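# Sort CO2 cylinders by weight into bin or tray

## Task

Weigh each CO2 cylinder on the scale. Any cylinder reading more than 2 g below the weight printed on it goes into the scrap bin, and it may be released from just above the bin's rim. Every other cylinder must lie flat on the floor of the tray. At the end, open the gripper and move the arm away. Nothing may depend on the robot to stay in place, and no cylinder may fall once the robot is removed.

## Robot and tools

Robot: one arm on a base, possibly on a mounting block or post, ending in a two-finger parallel gripper. The fingers point along the gripper's +z axis and close along its y axis. The reported end_effector_position is the spot between the pads when they are shut. Closed fingertips extend about 33 mm past that spot, open ones about 9 mm. While closing, the tips shift about 24 mm further out from the arm, so keep that much room above any surface you grip near.

Scene frame: origin on the tabletop straight under the arm's base, +z up, +y to the left when facing along +x. The base may be slightly tilted, and the printed hand position gets less accurate at long reach. Joint ranges in rad, base to gripper: waist -3.491..3.491, shoulder -3.140..3.140, elbow -1.187..4.328, forearm roll -3.316..3.316, wrist pitch -3.140..3.140, wrist roll -3.927..3.927.

A row is 10 numbers, always in this order: x, y, z, qw, qx, qy, qz, position, force_limit, speed. x, y, z is an absolute place for end_effector_position in metres in the scene frame, and qw, qx, qy, qz is an absolute orientation quaternion (w first) in the same frame, so together they are a pose, not an offset. Put the intended quaternion in every row, because the reported one drifts. The last three numbers, each from -1 to 1, drive the fingers: position +1 is wide open (140 mm), about -0.8 brings the pads together, and -1 keeps closing until blocked; force_limit maps roughly -1 to 14 N, 0 to 60 N, +1 to 107 N of squeeze (for parts up to 40 mm wide); speed maps roughly -1 to 30 mm/s, 0 to 140, +1 to 250 mm/s of pad travel.

execute_actions(actions): actions is a list of actions; each action is a list of 1 to 15 rows, one row per 1/30 s step, and if fewer than 15 rows are given the last repeats to fill the 0.5 s action. An empty list only reports state and images. Every step, the controller limits the commanded pose to 70 mm and 16 degrees from the measured one and moves with damped inverse kinematics, favouring position over orientation; after an action the arm goes at most one more clipped step, so send the remainder of a long motion in further actions. An action is rejected if its target is over 0.6 m from the gripper's start position along any gripper axis; a malformed action, or a first action failing that test, rejects the whole call.

move(target, speed, stop_force, blocking): target is one 10-number row as above (absolute pose; finger values applied at the start). The gripper follows a straight path, turning the short way, taking 0.5 to 10 s (it halts after 10 s even if short). speed is in m/s, 0.002 to 0.5, default 0.25; rotation is capped at twice that in rad/s. The path ignores obstacles and the hand may lag, stray, or overshoot the speed, especially with the arm almost straight. stop_force (N, 20 to 80, optional, not within the first 0.2 s of the scene) ends the path when the estimated push against the motion rises that much for 2 steps; the hand then backs to where it was 2 steps earlier and holds. Use it only with very slow speeds for touching down, do not rely on it for moves that rotate, and omit it when lifting off something you press on. Pressing can briefly exceed it. blocking=false returns after 0.5 s while motion continues (not allowed with stop_force); check with wait(0), and call wait or stop before sending new motion. The result adds a 'move:' line: done, contact (stopped by stop_force; takes precedence), off_target, moving, held (last step blocked by a check) or fault, plus limits such as paced (pose clipped) or held (some steps blocked; the arm may then jump faster), and the remaining distance to target.

wait(seconds): 0 to 10 s, arm holds its last command; returns early if a running move finishes. stop(): brakes a running move, needing some distance; fingers keep moving. zoom_image(camera, region): camera is cam_head_left, cam_head_right, cam_high, cam_low or cam_wrist; region is [x0, y0, x1, y1] in pixels of that camera's latest image, top-left origin, at most 504 by 504. finished_scene(scene): ends the current scene, given its number, permanently; do it only once the cylinders rest correctly and the gripper has let go and moved away.

Results: a state line with end_effector_position and end_effector_quat_wxyz; a 'Hand target' line (the pose being driven toward); step readings of position, with HELD on steps partly held back; 'pose unreachable' when the clearance check (which includes the mount) altered or blocked the command; Flange force, the estimated outside force on the gripper including carried weight, noisy and sometimes 'no reading'; object_status: 0 moving, 1 blocked while opening, 2 blocked while closing (a grasp), 3 reached the command or pads met (thin items may still be held); position_measured in counts, 3 open to 230 pads touching, not linear. Stopped fingers stay put until the position number changes by 0.01 or more or the object slips; to squeeze harder while status is 2, raise force_limit and switch position between -1 and -0.98. Images arrive from cam_head_left, cam_head_right, cam_high, cam_low (672x504) and cam_wrist (504x504 fisheye).

Hazards: reaching a joint's load limit (waist, shoulder, elbow 139 N m; forearm roll, wrist pitch, wrist roll 34.8 N m, carried weight included) or 150 N of outside force triggers a 10 s stop in which the arm yields and the rest of the call is dropped. The arm is stiff, so commanding even slightly into a hard surface can fault; approach slowly. Long loaded holds heat the motors; a MOTOR HOT line warns before an OVER-TEMPERATURE FAULT brakes the arm. Parts may get brief tugs or loose items small pushes. Avoid drops other than into the bin, slips, slams and hard hits, and never push or knock anything off the table, which ends the scene.

Each tool is called after ">>>" as name(argument=value, ...), one argument or row to a line, values as JSON.

## Session

>>> execute_actions(
  actions=[],
)

Scene clock: 0.00 s.
end_effector_position=(+0.2572, -0.0745, +0.1909) position_measured=3 object_status=3 end_effector_quat_wxyz=(+0.320, +0.404, +0.624, +0.587)
Joint positions: [-1.575  1.491 -0.148 -1.135 -1.434  0.093]
Joint velocities: [ 0.    -0.001  0.    -0.001  0.002 -0.002]
Flange force (N, the push that the arm receives, along the gripper's own x y z axes): no reading
Hand target: +0.257, -0.074, +0.191; +0.320, +0.404, +0.624, +0.587

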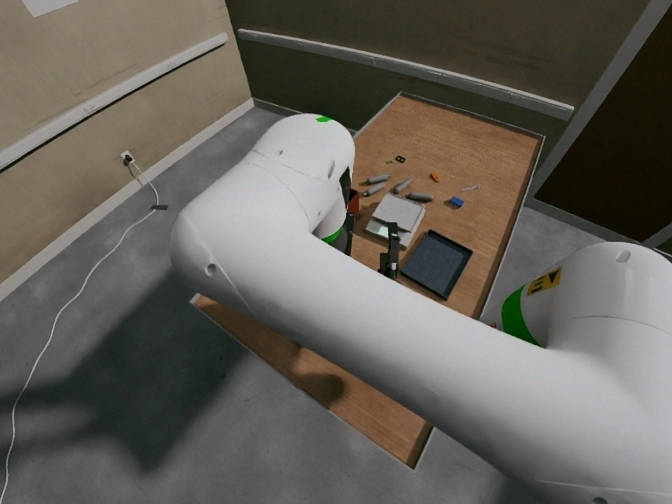

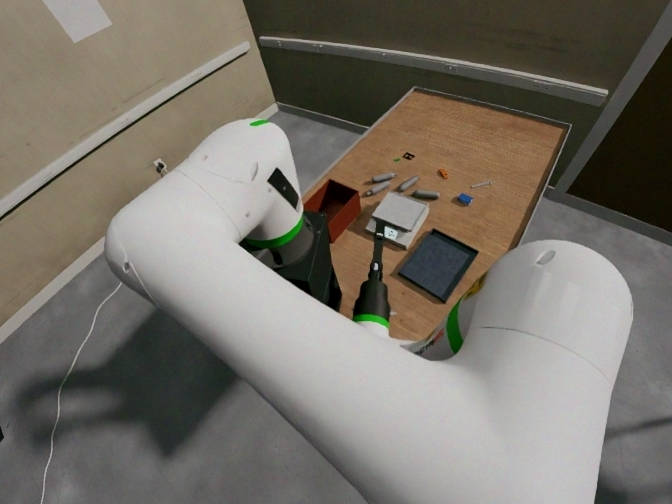

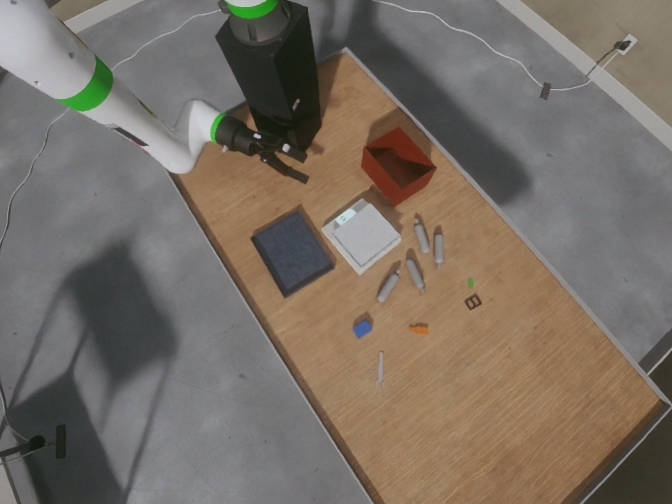

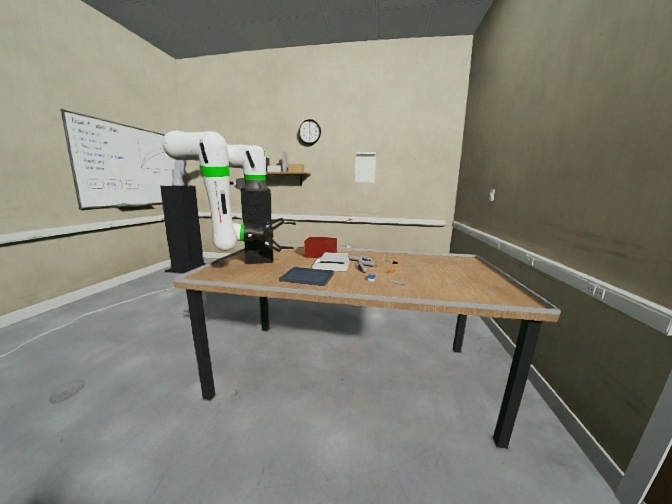

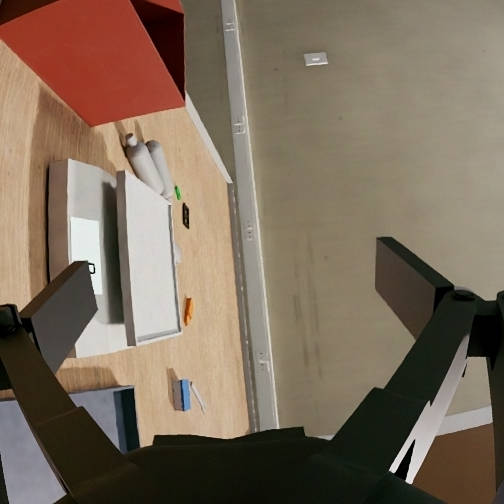

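>>> move(
  target=[0.5,0.05,0.45,0,0.707,0.707,0,1,0,0],
  speed=0.3,
)

>>> zoom_image(
  camera="cam_high",
  region=[300,170,500,320],
)

Scene clock: 8.77 s.
end_effector_position=(+0.4990, +0.0499, +0.4483) position_measured=3 object_status=3 end_effector_quat_wxyz=(-0.002, +0.706, +0.708, -0.001)
Joint positions: [-0.141  0.244 -0.244 -3.038  1.031  0.048]
Joint velocities: [-0.     0.004  0.002 -0.     0.002  0.002]
Flange force (N, the push that the arm receives, along the gripper's own x y z axes): [0.6 -8.7 -1.1]
Hand target: +0.499, +0.050, +0.448; -0.002, +0.706, +0.708, -0.001
Off the commanded pose: 0.002 m, 0 deg.
move: done; limits=paced

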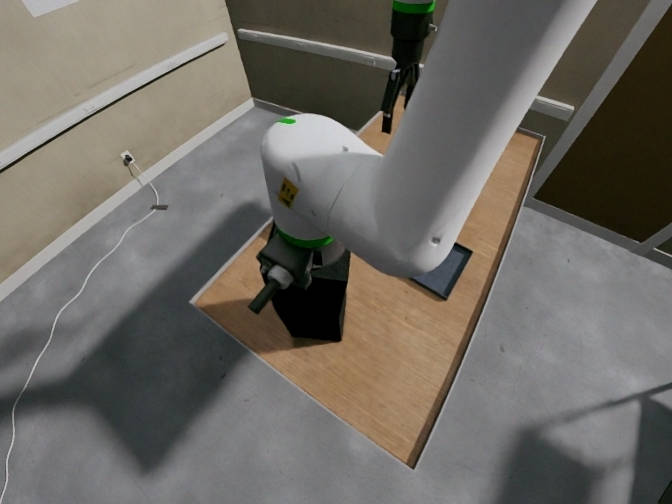

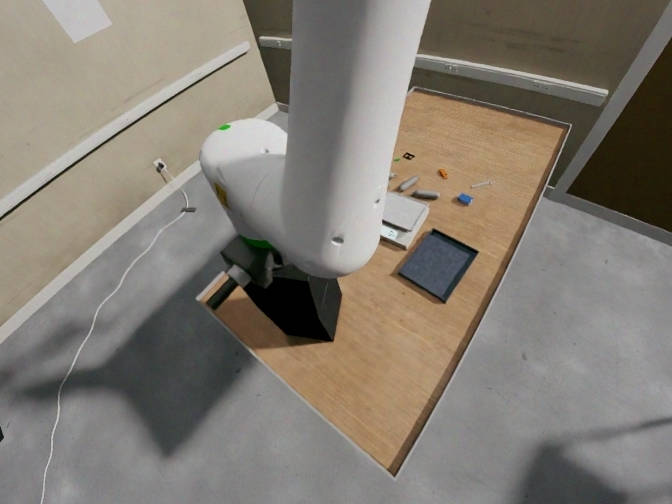

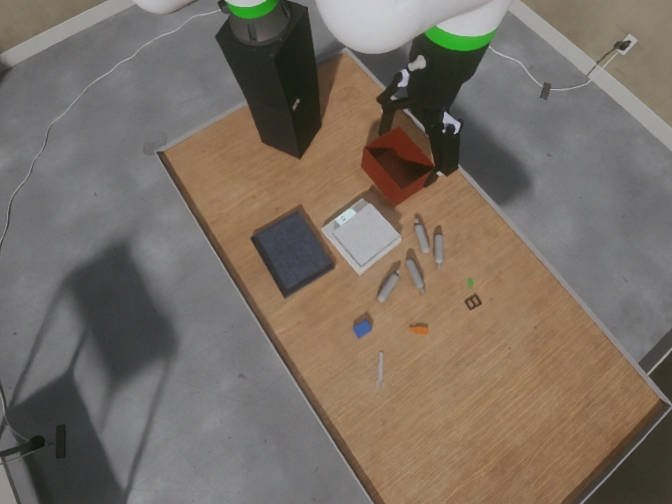

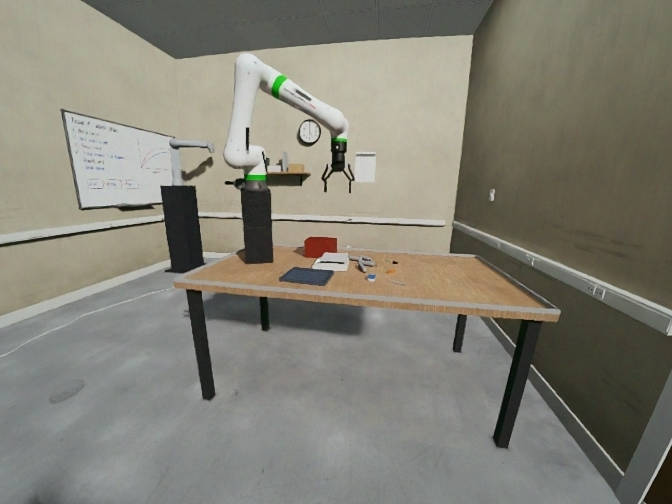

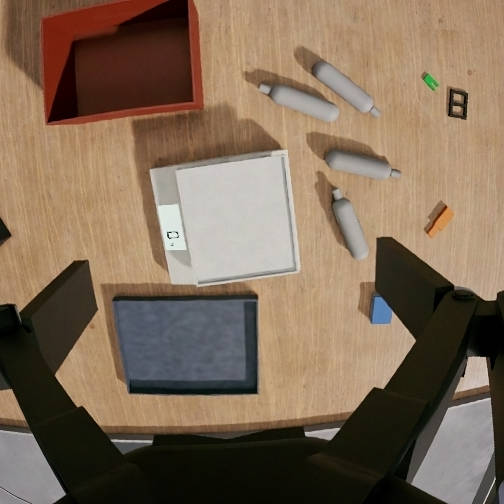

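Region (300, 170, 500, 320) of cam_high's 672x504 image, scaled by 2.520, with more detail than that image has; it fills the top 378 rows of this view, and the rest is white.

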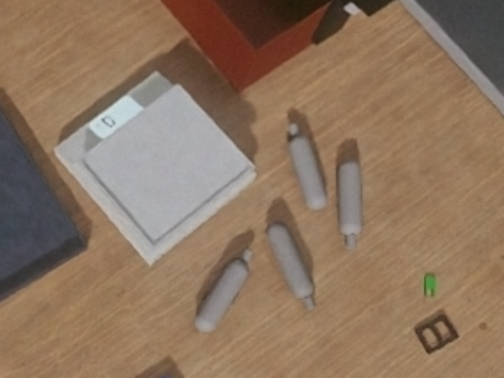

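>>> move(
  target=[0.64,0.05,0.25,0,0.707,0.707,0,1,0,0],
  speed=0.3,
)

Scene clock: 14.33 s.
end_effector_position=(+0.6396, +0.0501, +0.2498) position_measured=3 object_status=3 end_effector_quat_wxyz=(+0.000, +0.707, +0.707, -0.000)
Joint positions: [-0.147  0.821  0.131 -3.02   0.826  0.021]
Joint velocities: [ 0.     0.     0.001 -0.001  0.001 -0.003]
Flange force (N, the push that the arm receives, along the gripper's own x y z axes): [1.0 -2.2 -4.7]
Hand target: +0.640, +0.050, +0.250; +0.000, +0.707, +0.707, -0.000
Off the commanded pose: 0.000 m, 0 deg.
move: done

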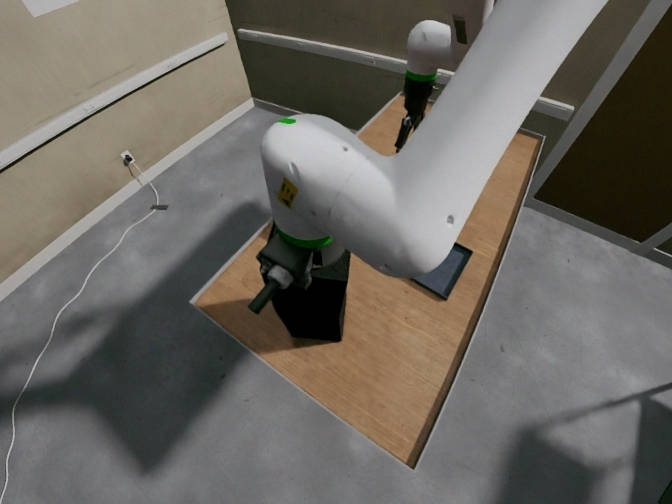

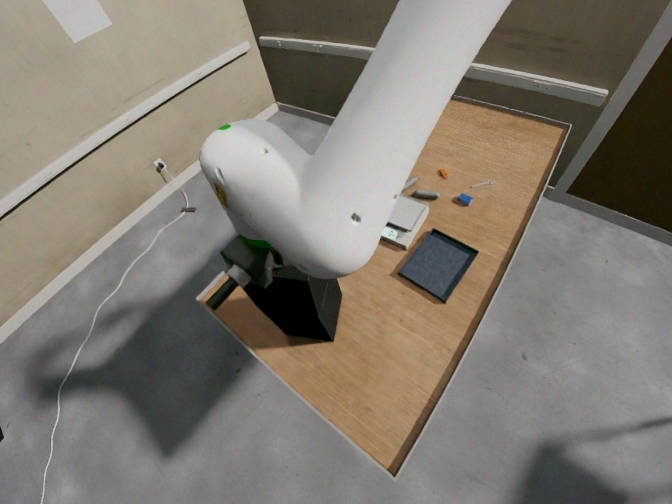

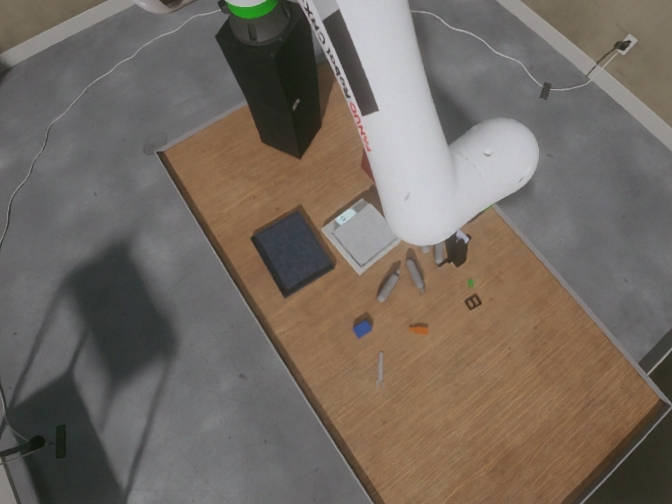

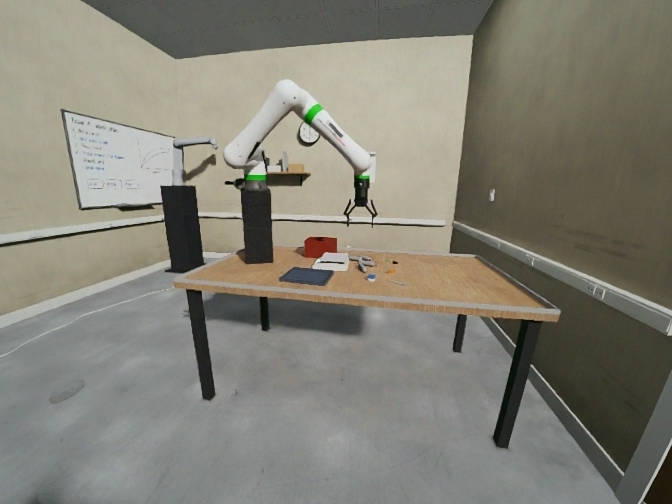

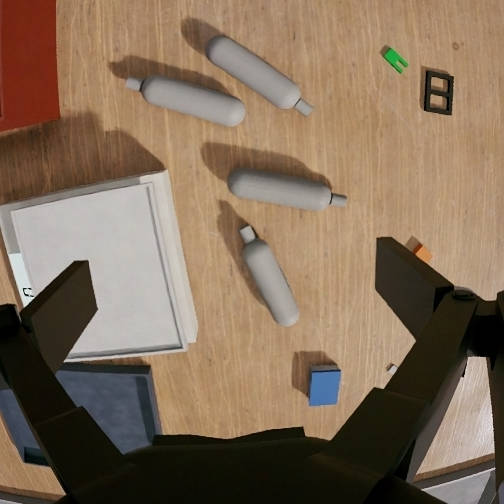

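>>> zoom_image(
  camera="cam_wrist",
  region=[110,20,360,220],
)

>>> move(
  target=[0.688,0.048,0.11,0,0.995,-0.096,0,0.2,0,0],
  speed=0.4,
)

Region (110, 20, 360, 220) of cam_wrist's 504x504 image, scaled by 2.016, with more detail than that image has; it fills the top 403 rows of this view, and the rest is white.

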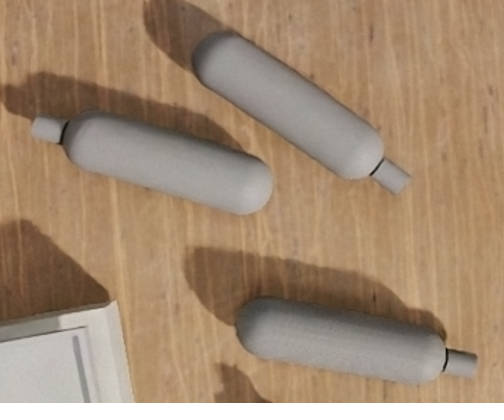

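Scene clock: 27.13 s.
end_effector_position=(+0.6877, +0.0481, +0.1099) position_measured=104 object_status=3 end_effector_quat_wxyz=(-0.000, +0.995, -0.096, +0.000)
Joint positions: [-0.161  1.157  0.398 -3.013  0.757 -1.739]
Joint velocities: [ 0.001  0.003  0.001  0.002  0.002 -0.003]
Flange force (N, the push that the arm receives, along the gripper's own x y z axes): [-8.3 2.0 -6.4]
Hand target: +0.688, +0.048, +0.110; +0.000, +0.995, -0.096, +0.000
Off the commanded pose: 0.000 m, 0 deg.
move: done

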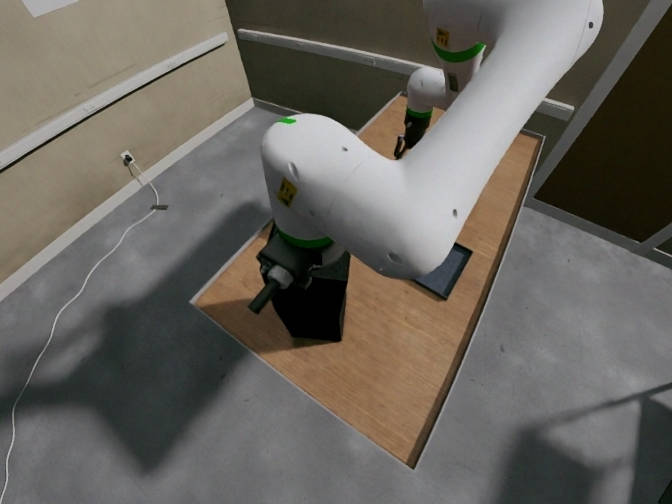

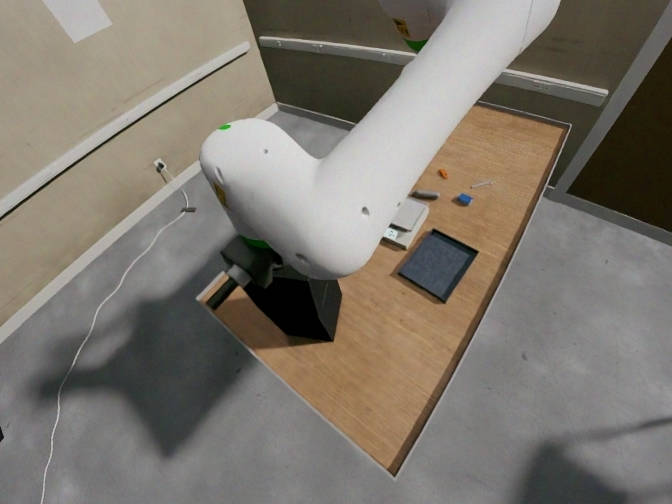

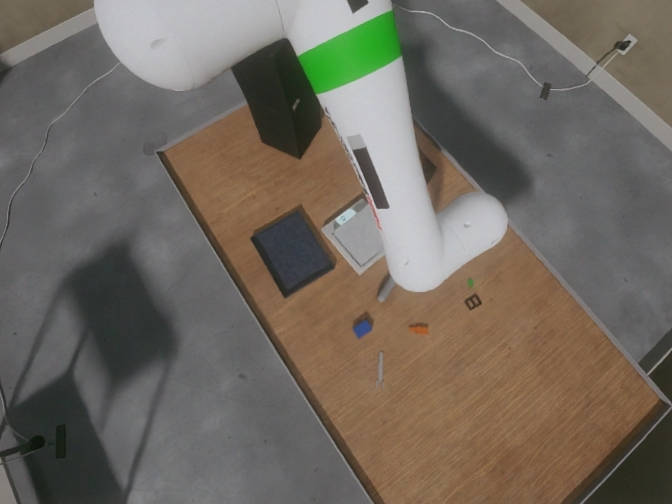

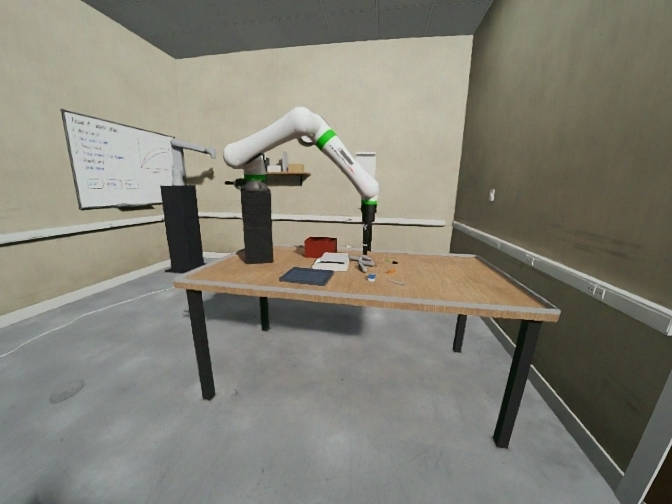

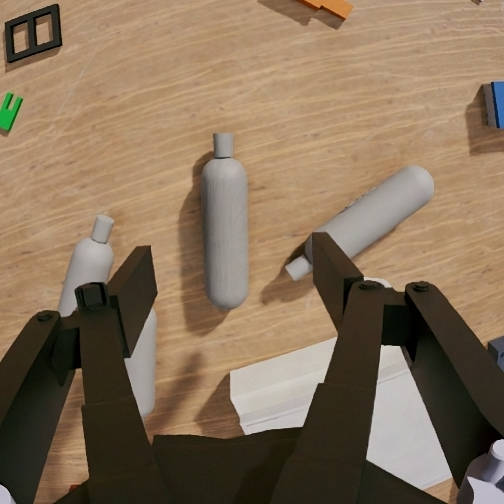

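>>> move(
  target=[0.688,0.051,0.04,0,0.995,-0.096,0,-0.15,0,0],
  speed=0.08,
)

>>> move(
  target=[0.688,0.051,0.04,0,0.995,-0.096,0,-1,-0.3,0],
)

>>> move(
  target=[0.70,-0.15,0.45,0.462,0.8875,-0,0,-1,-0.3,0],
)

Scene clock: 36.20 s.
end_effector_position=(+0.6879, +0.0510, +0.0401) position_measured=148 object_status=3 end_effector_quat_wxyz=(+0.000, +0.995, -0.096, +0.000)
Joint positions: [-0.165  1.299  0.491 -3.006  0.708 -1.744]
Joint velocities: [ 0.    -0.     0.001  0.001  0.    -0.   ]
Flange force (N, the push that the arm receives, along the gripper's own x y z axes): [-5.6 1.1 -6.9]
Hand target: +0.688, +0.051, +0.040; +0.000, +0.995, -0.096, -0.000
Off the commanded pose: 0.000 m, 0 deg.
move: done

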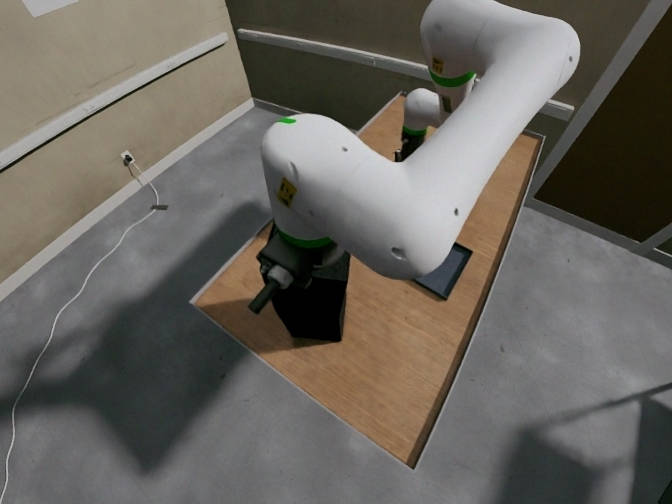

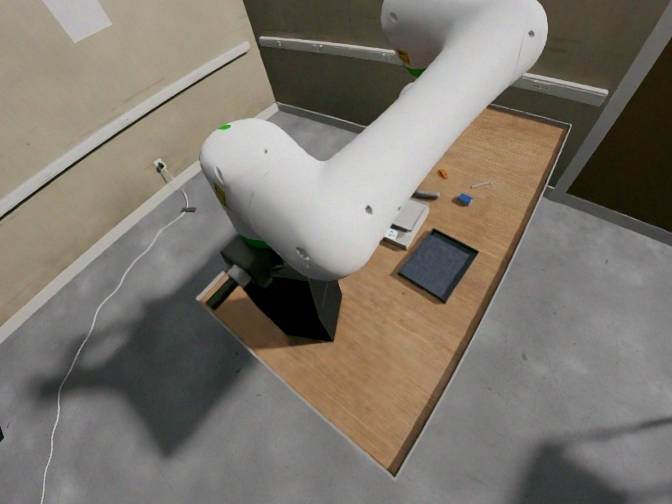

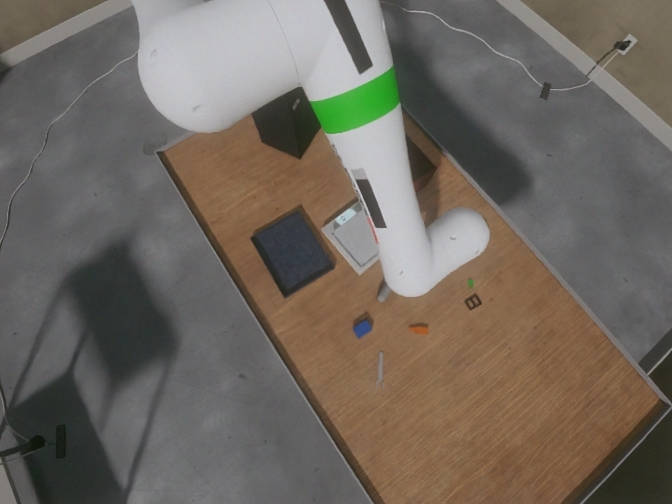

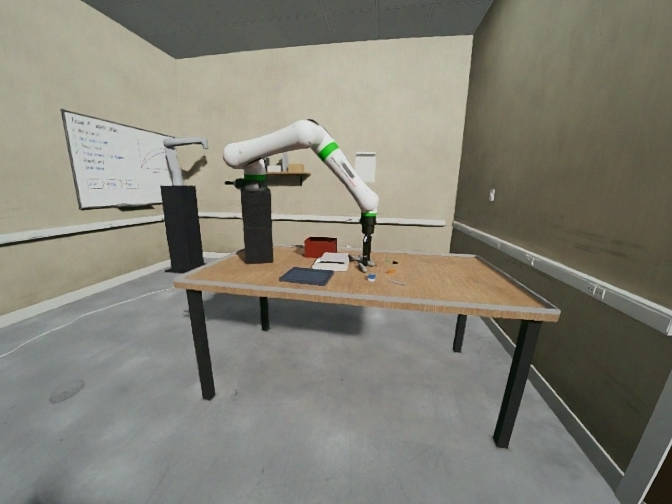

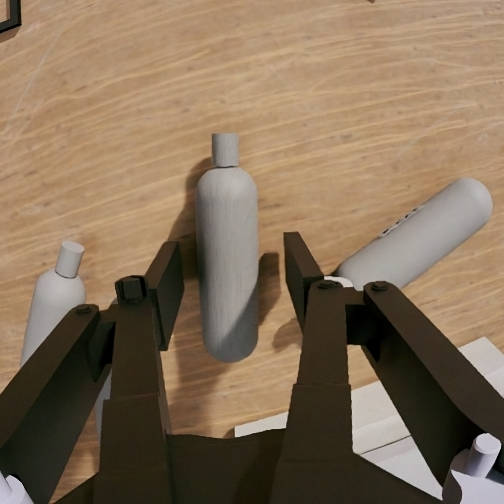

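Scene clock: 36.90 s.
end_effector_position=(+0.6880, +0.0510, +0.0400) position_measured=187 object_status=2 end_effector_quat_wxyz=(+0.000, +0.995, -0.096, +0.000)
Joint positions: [-0.165  1.299  0.492 -3.006  0.708 -1.744]
Joint velocities: [ 0.     0.001 -0.     0.     0.001  0.001]
Flange force (N, the push that the arm receives, along the gripper's own x y z axes): [-6.4 2.5 -18.0]
Hand target: +0.688, +0.051, +0.040; +0.000, +0.995, -0.096, +0.000
Off the commanded pose: 0.000 m, 0 deg.
move: done

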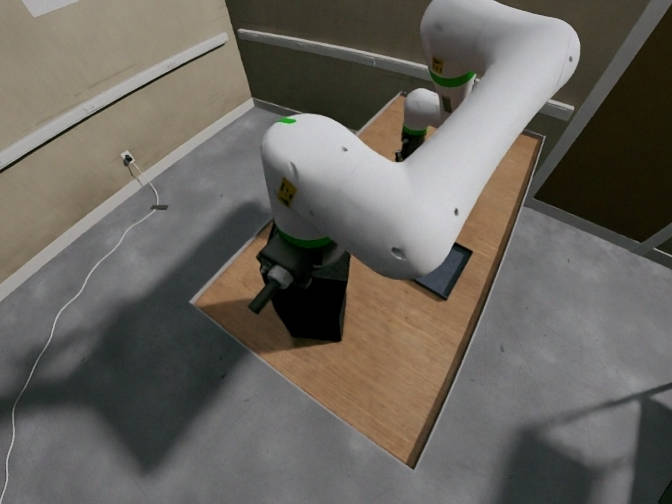

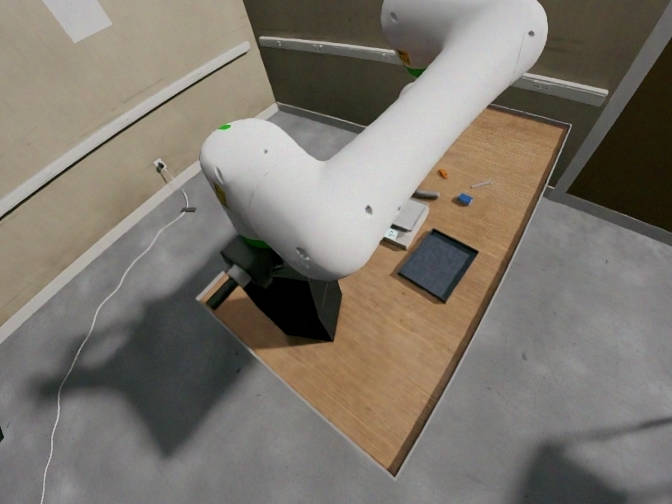

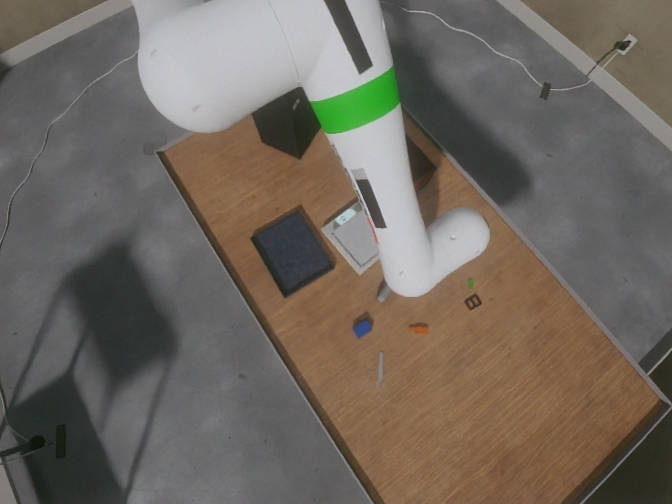

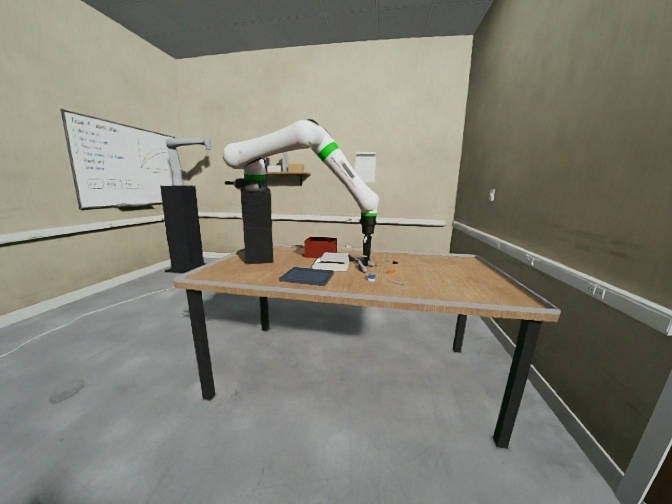

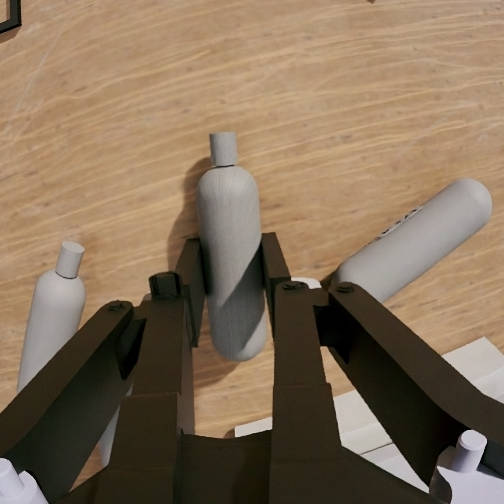

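Scene clock: 39.27 s.
end_effector_position=(+0.7010, -0.1501, +0.4494) position_measured=187 object_status=2 end_effector_quat_wxyz=(+0.462, +0.887, +0.001, -0.001)
Joint positions: [ 0.092  0.898  0.636 -2.096  1.535 -1.905]
Joint velocities: [ 0.    -0.002 -0.001  0.001  0.     0.002]
Flange force (N, the push that the arm receives, along the gripper's own x y z axes): [-6.5 1.3 -0.3]
Hand target: +0.701, -0.150, +0.449; +0.462, +0.887, +0.001, -0.001
Off the commanded pose: 0.001 m, 0 deg.
move: done

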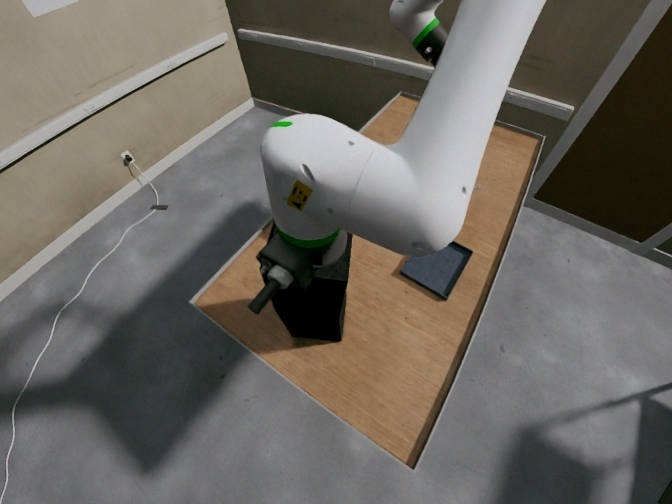

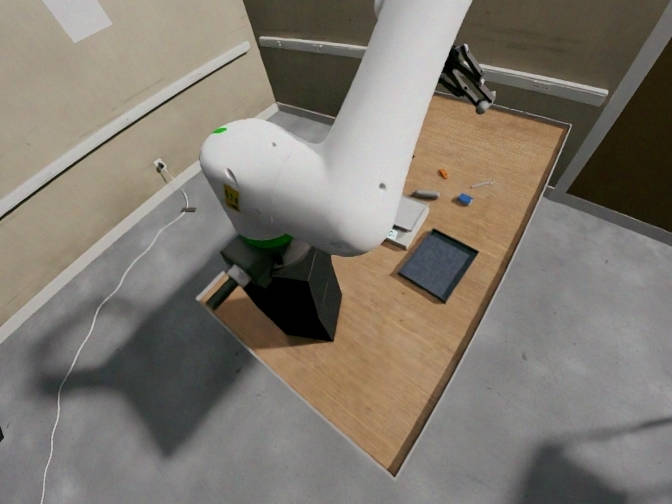

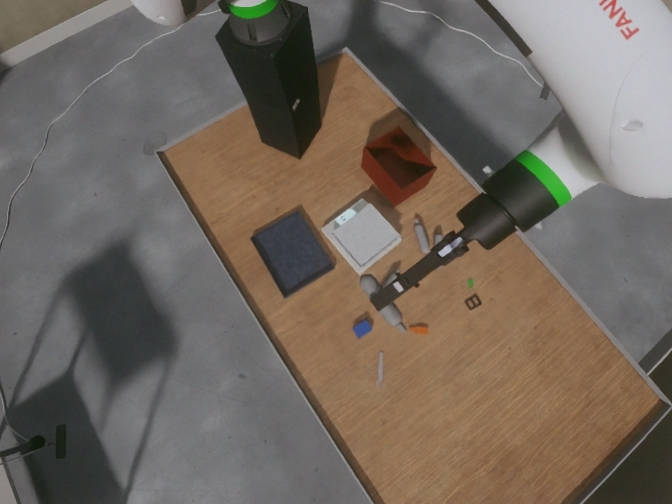

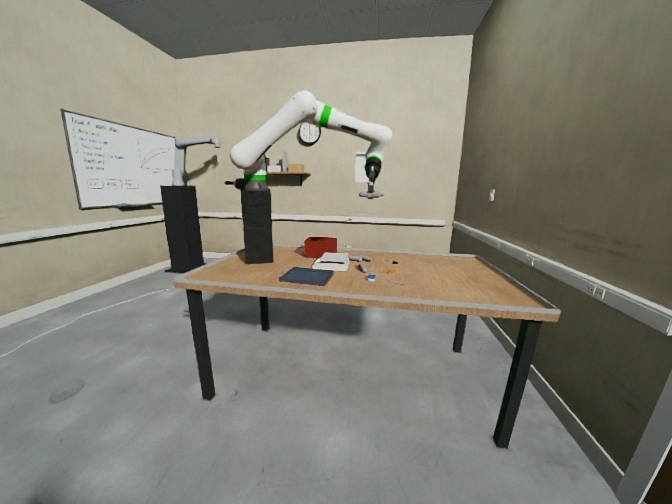

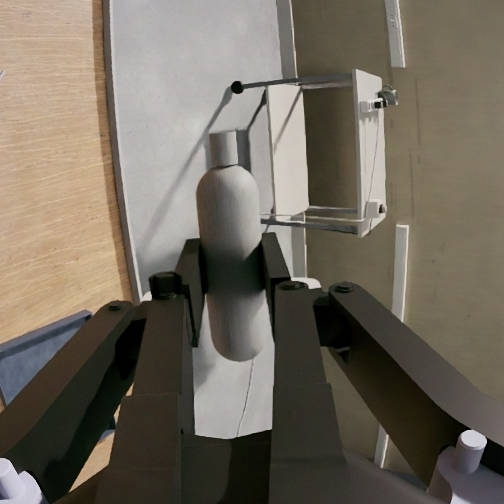

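>>> move(
  target=[0.70,-0.2,0.7,0.94,0.342,0,0,-1,-0.3,0],
  speed=0.4,
)

Scene clock: 43.90 s.
end_effector_position=(+0.7009, -0.2006, +0.7001) position_measured=187 object_status=2 end_effector_quat_wxyz=(+0.940, +0.342, -0.000, -0.002)
Joint positions: [ 0.13   1.241  0.65  -0.739  2.183 -1.839]
Joint velocities: [-0.001 -0.001 -0.     0.001  0.001 -0.001]
Flange force (N, the push that the arm receives, along the gripper's own x y z axes): [-9.3 2.4 4.9]
Hand target: +0.701, -0.201, +0.700; +0.940, +0.342, -0.000, -0.002
Off the commanded pose: 0.001 m, 0 deg.
move: done

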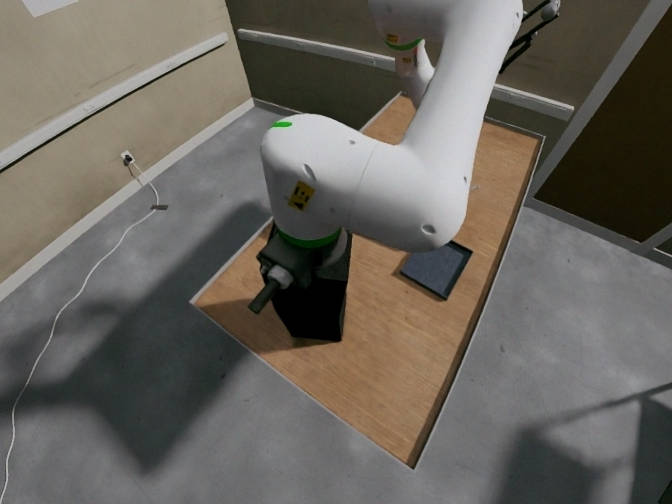

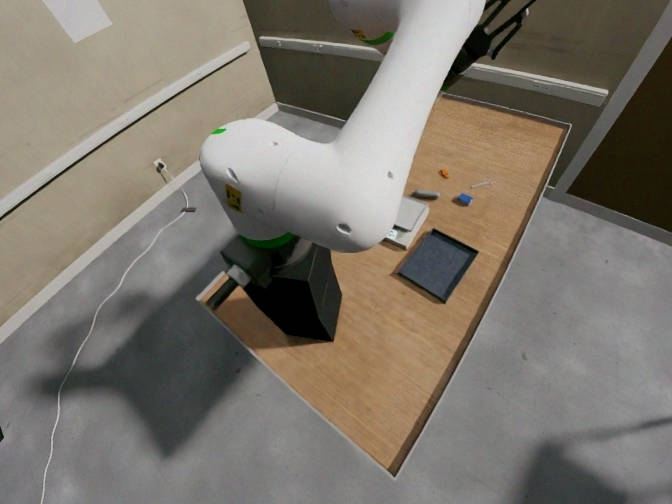

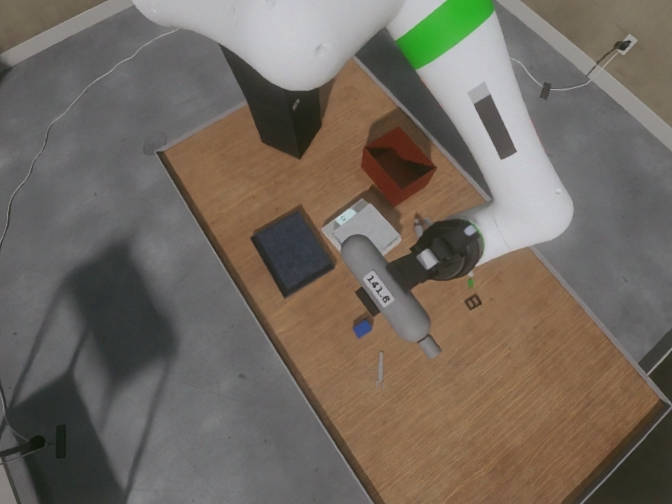

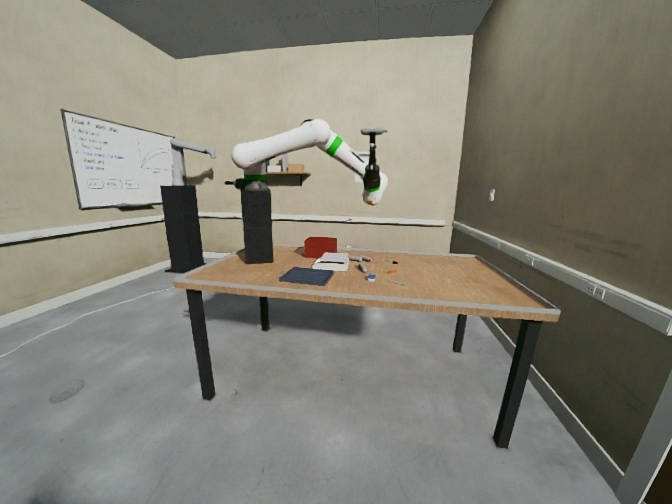

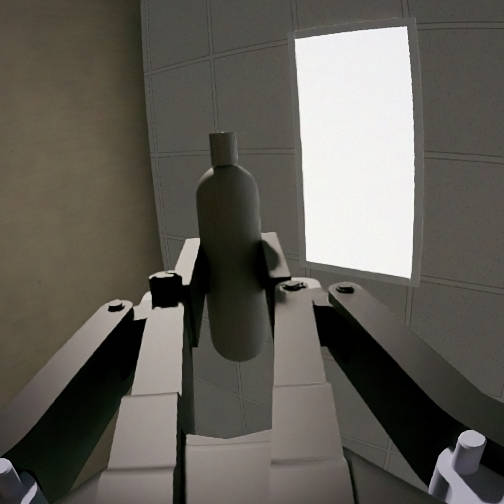

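>>> zoom_image(
  camera="cam_high",
  region=[330,240,430,340],
)

>>> move(
  target=[0.51,-0.022,0.13,0,1,0,0,-1,-0.3,0],
  speed=0.4,
)

>>> zoom_image(
  camera="cam_low",
  region=[280,210,400,290],
)

Region (330, 240, 430, 340) of cam_high's 672x504 image, scaled by 5.040, with more detail than that image has.

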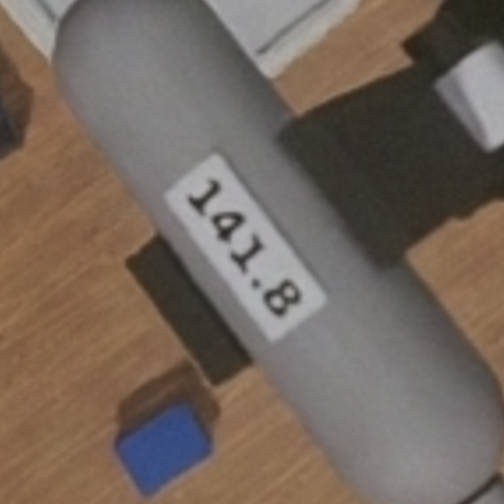

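Scene clock: 52.57 s.
end_effector_position=(+0.5084, -0.0213, +0.1310) position_measured=187 object_status=2 end_effector_quat_wxyz=(-0.000, +1.000, +0.002, +0.002)
Joint positions: [-0.335  0.859 -0.23  -2.953  0.411 -1.447]
Joint velocities: [-0.002 -0.    -0.001 -0.003 -0.     0.006]
Flange force (N, the push that the arm receives, along the gripper's own x y z axes): [-5.1 -2.5 -3.2]
Hand target: +0.508, -0.021, +0.131; -0.000, +1.000, +0.002, +0.002
Off the commanded pose: 0.002 m, 0 deg.
move: done

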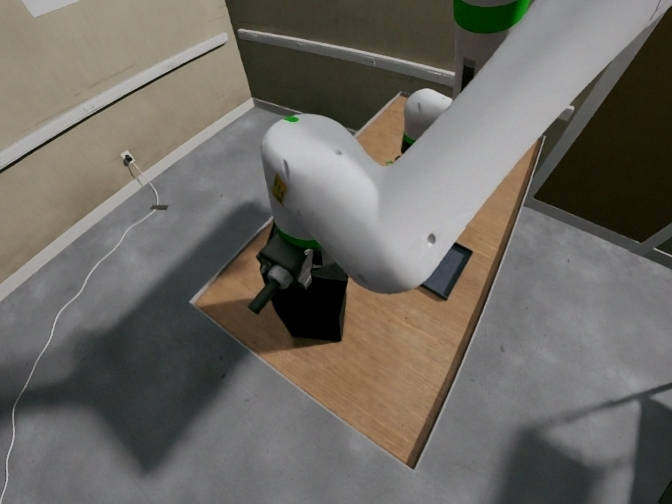

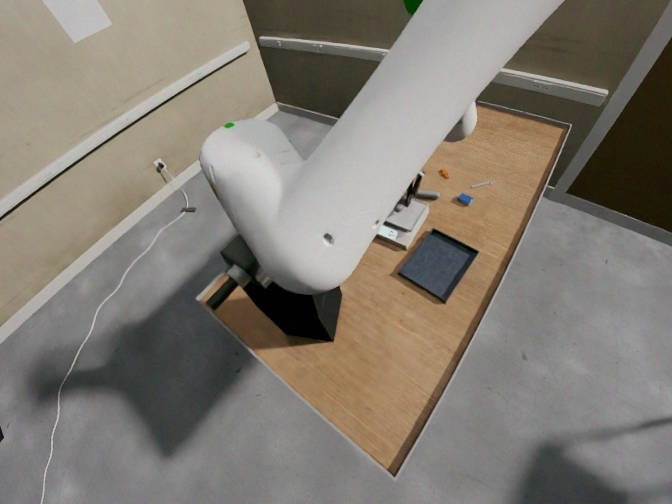

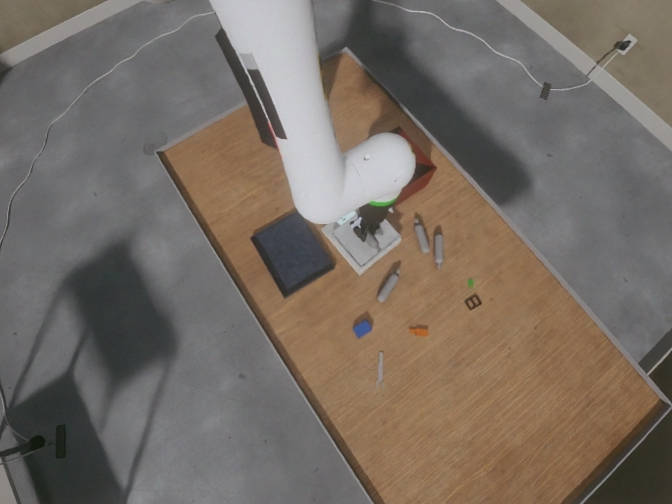

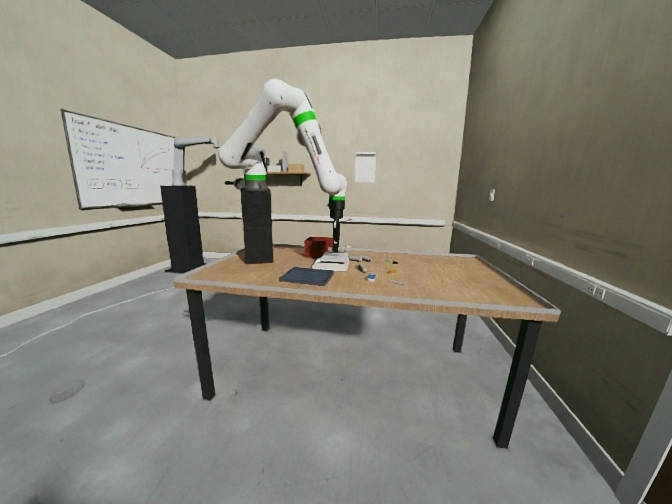

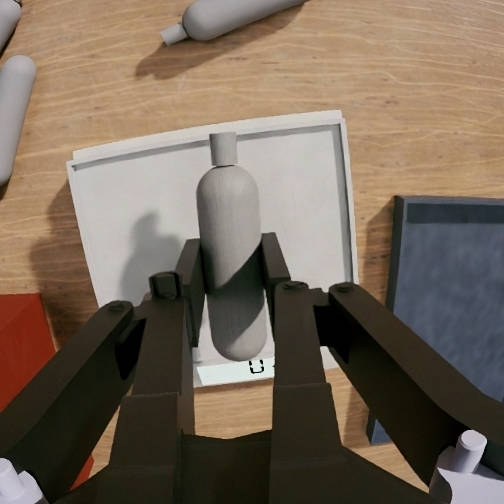

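Region (280, 210, 400, 290) of cam_low's 672x504 image, scaled by 4.200, with more detail than that image has.

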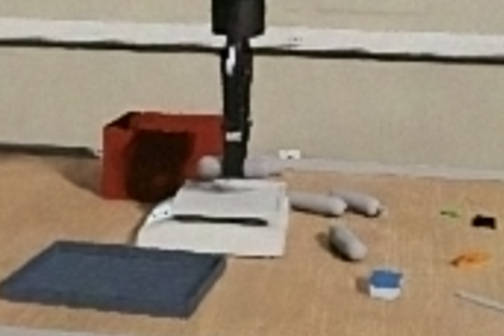

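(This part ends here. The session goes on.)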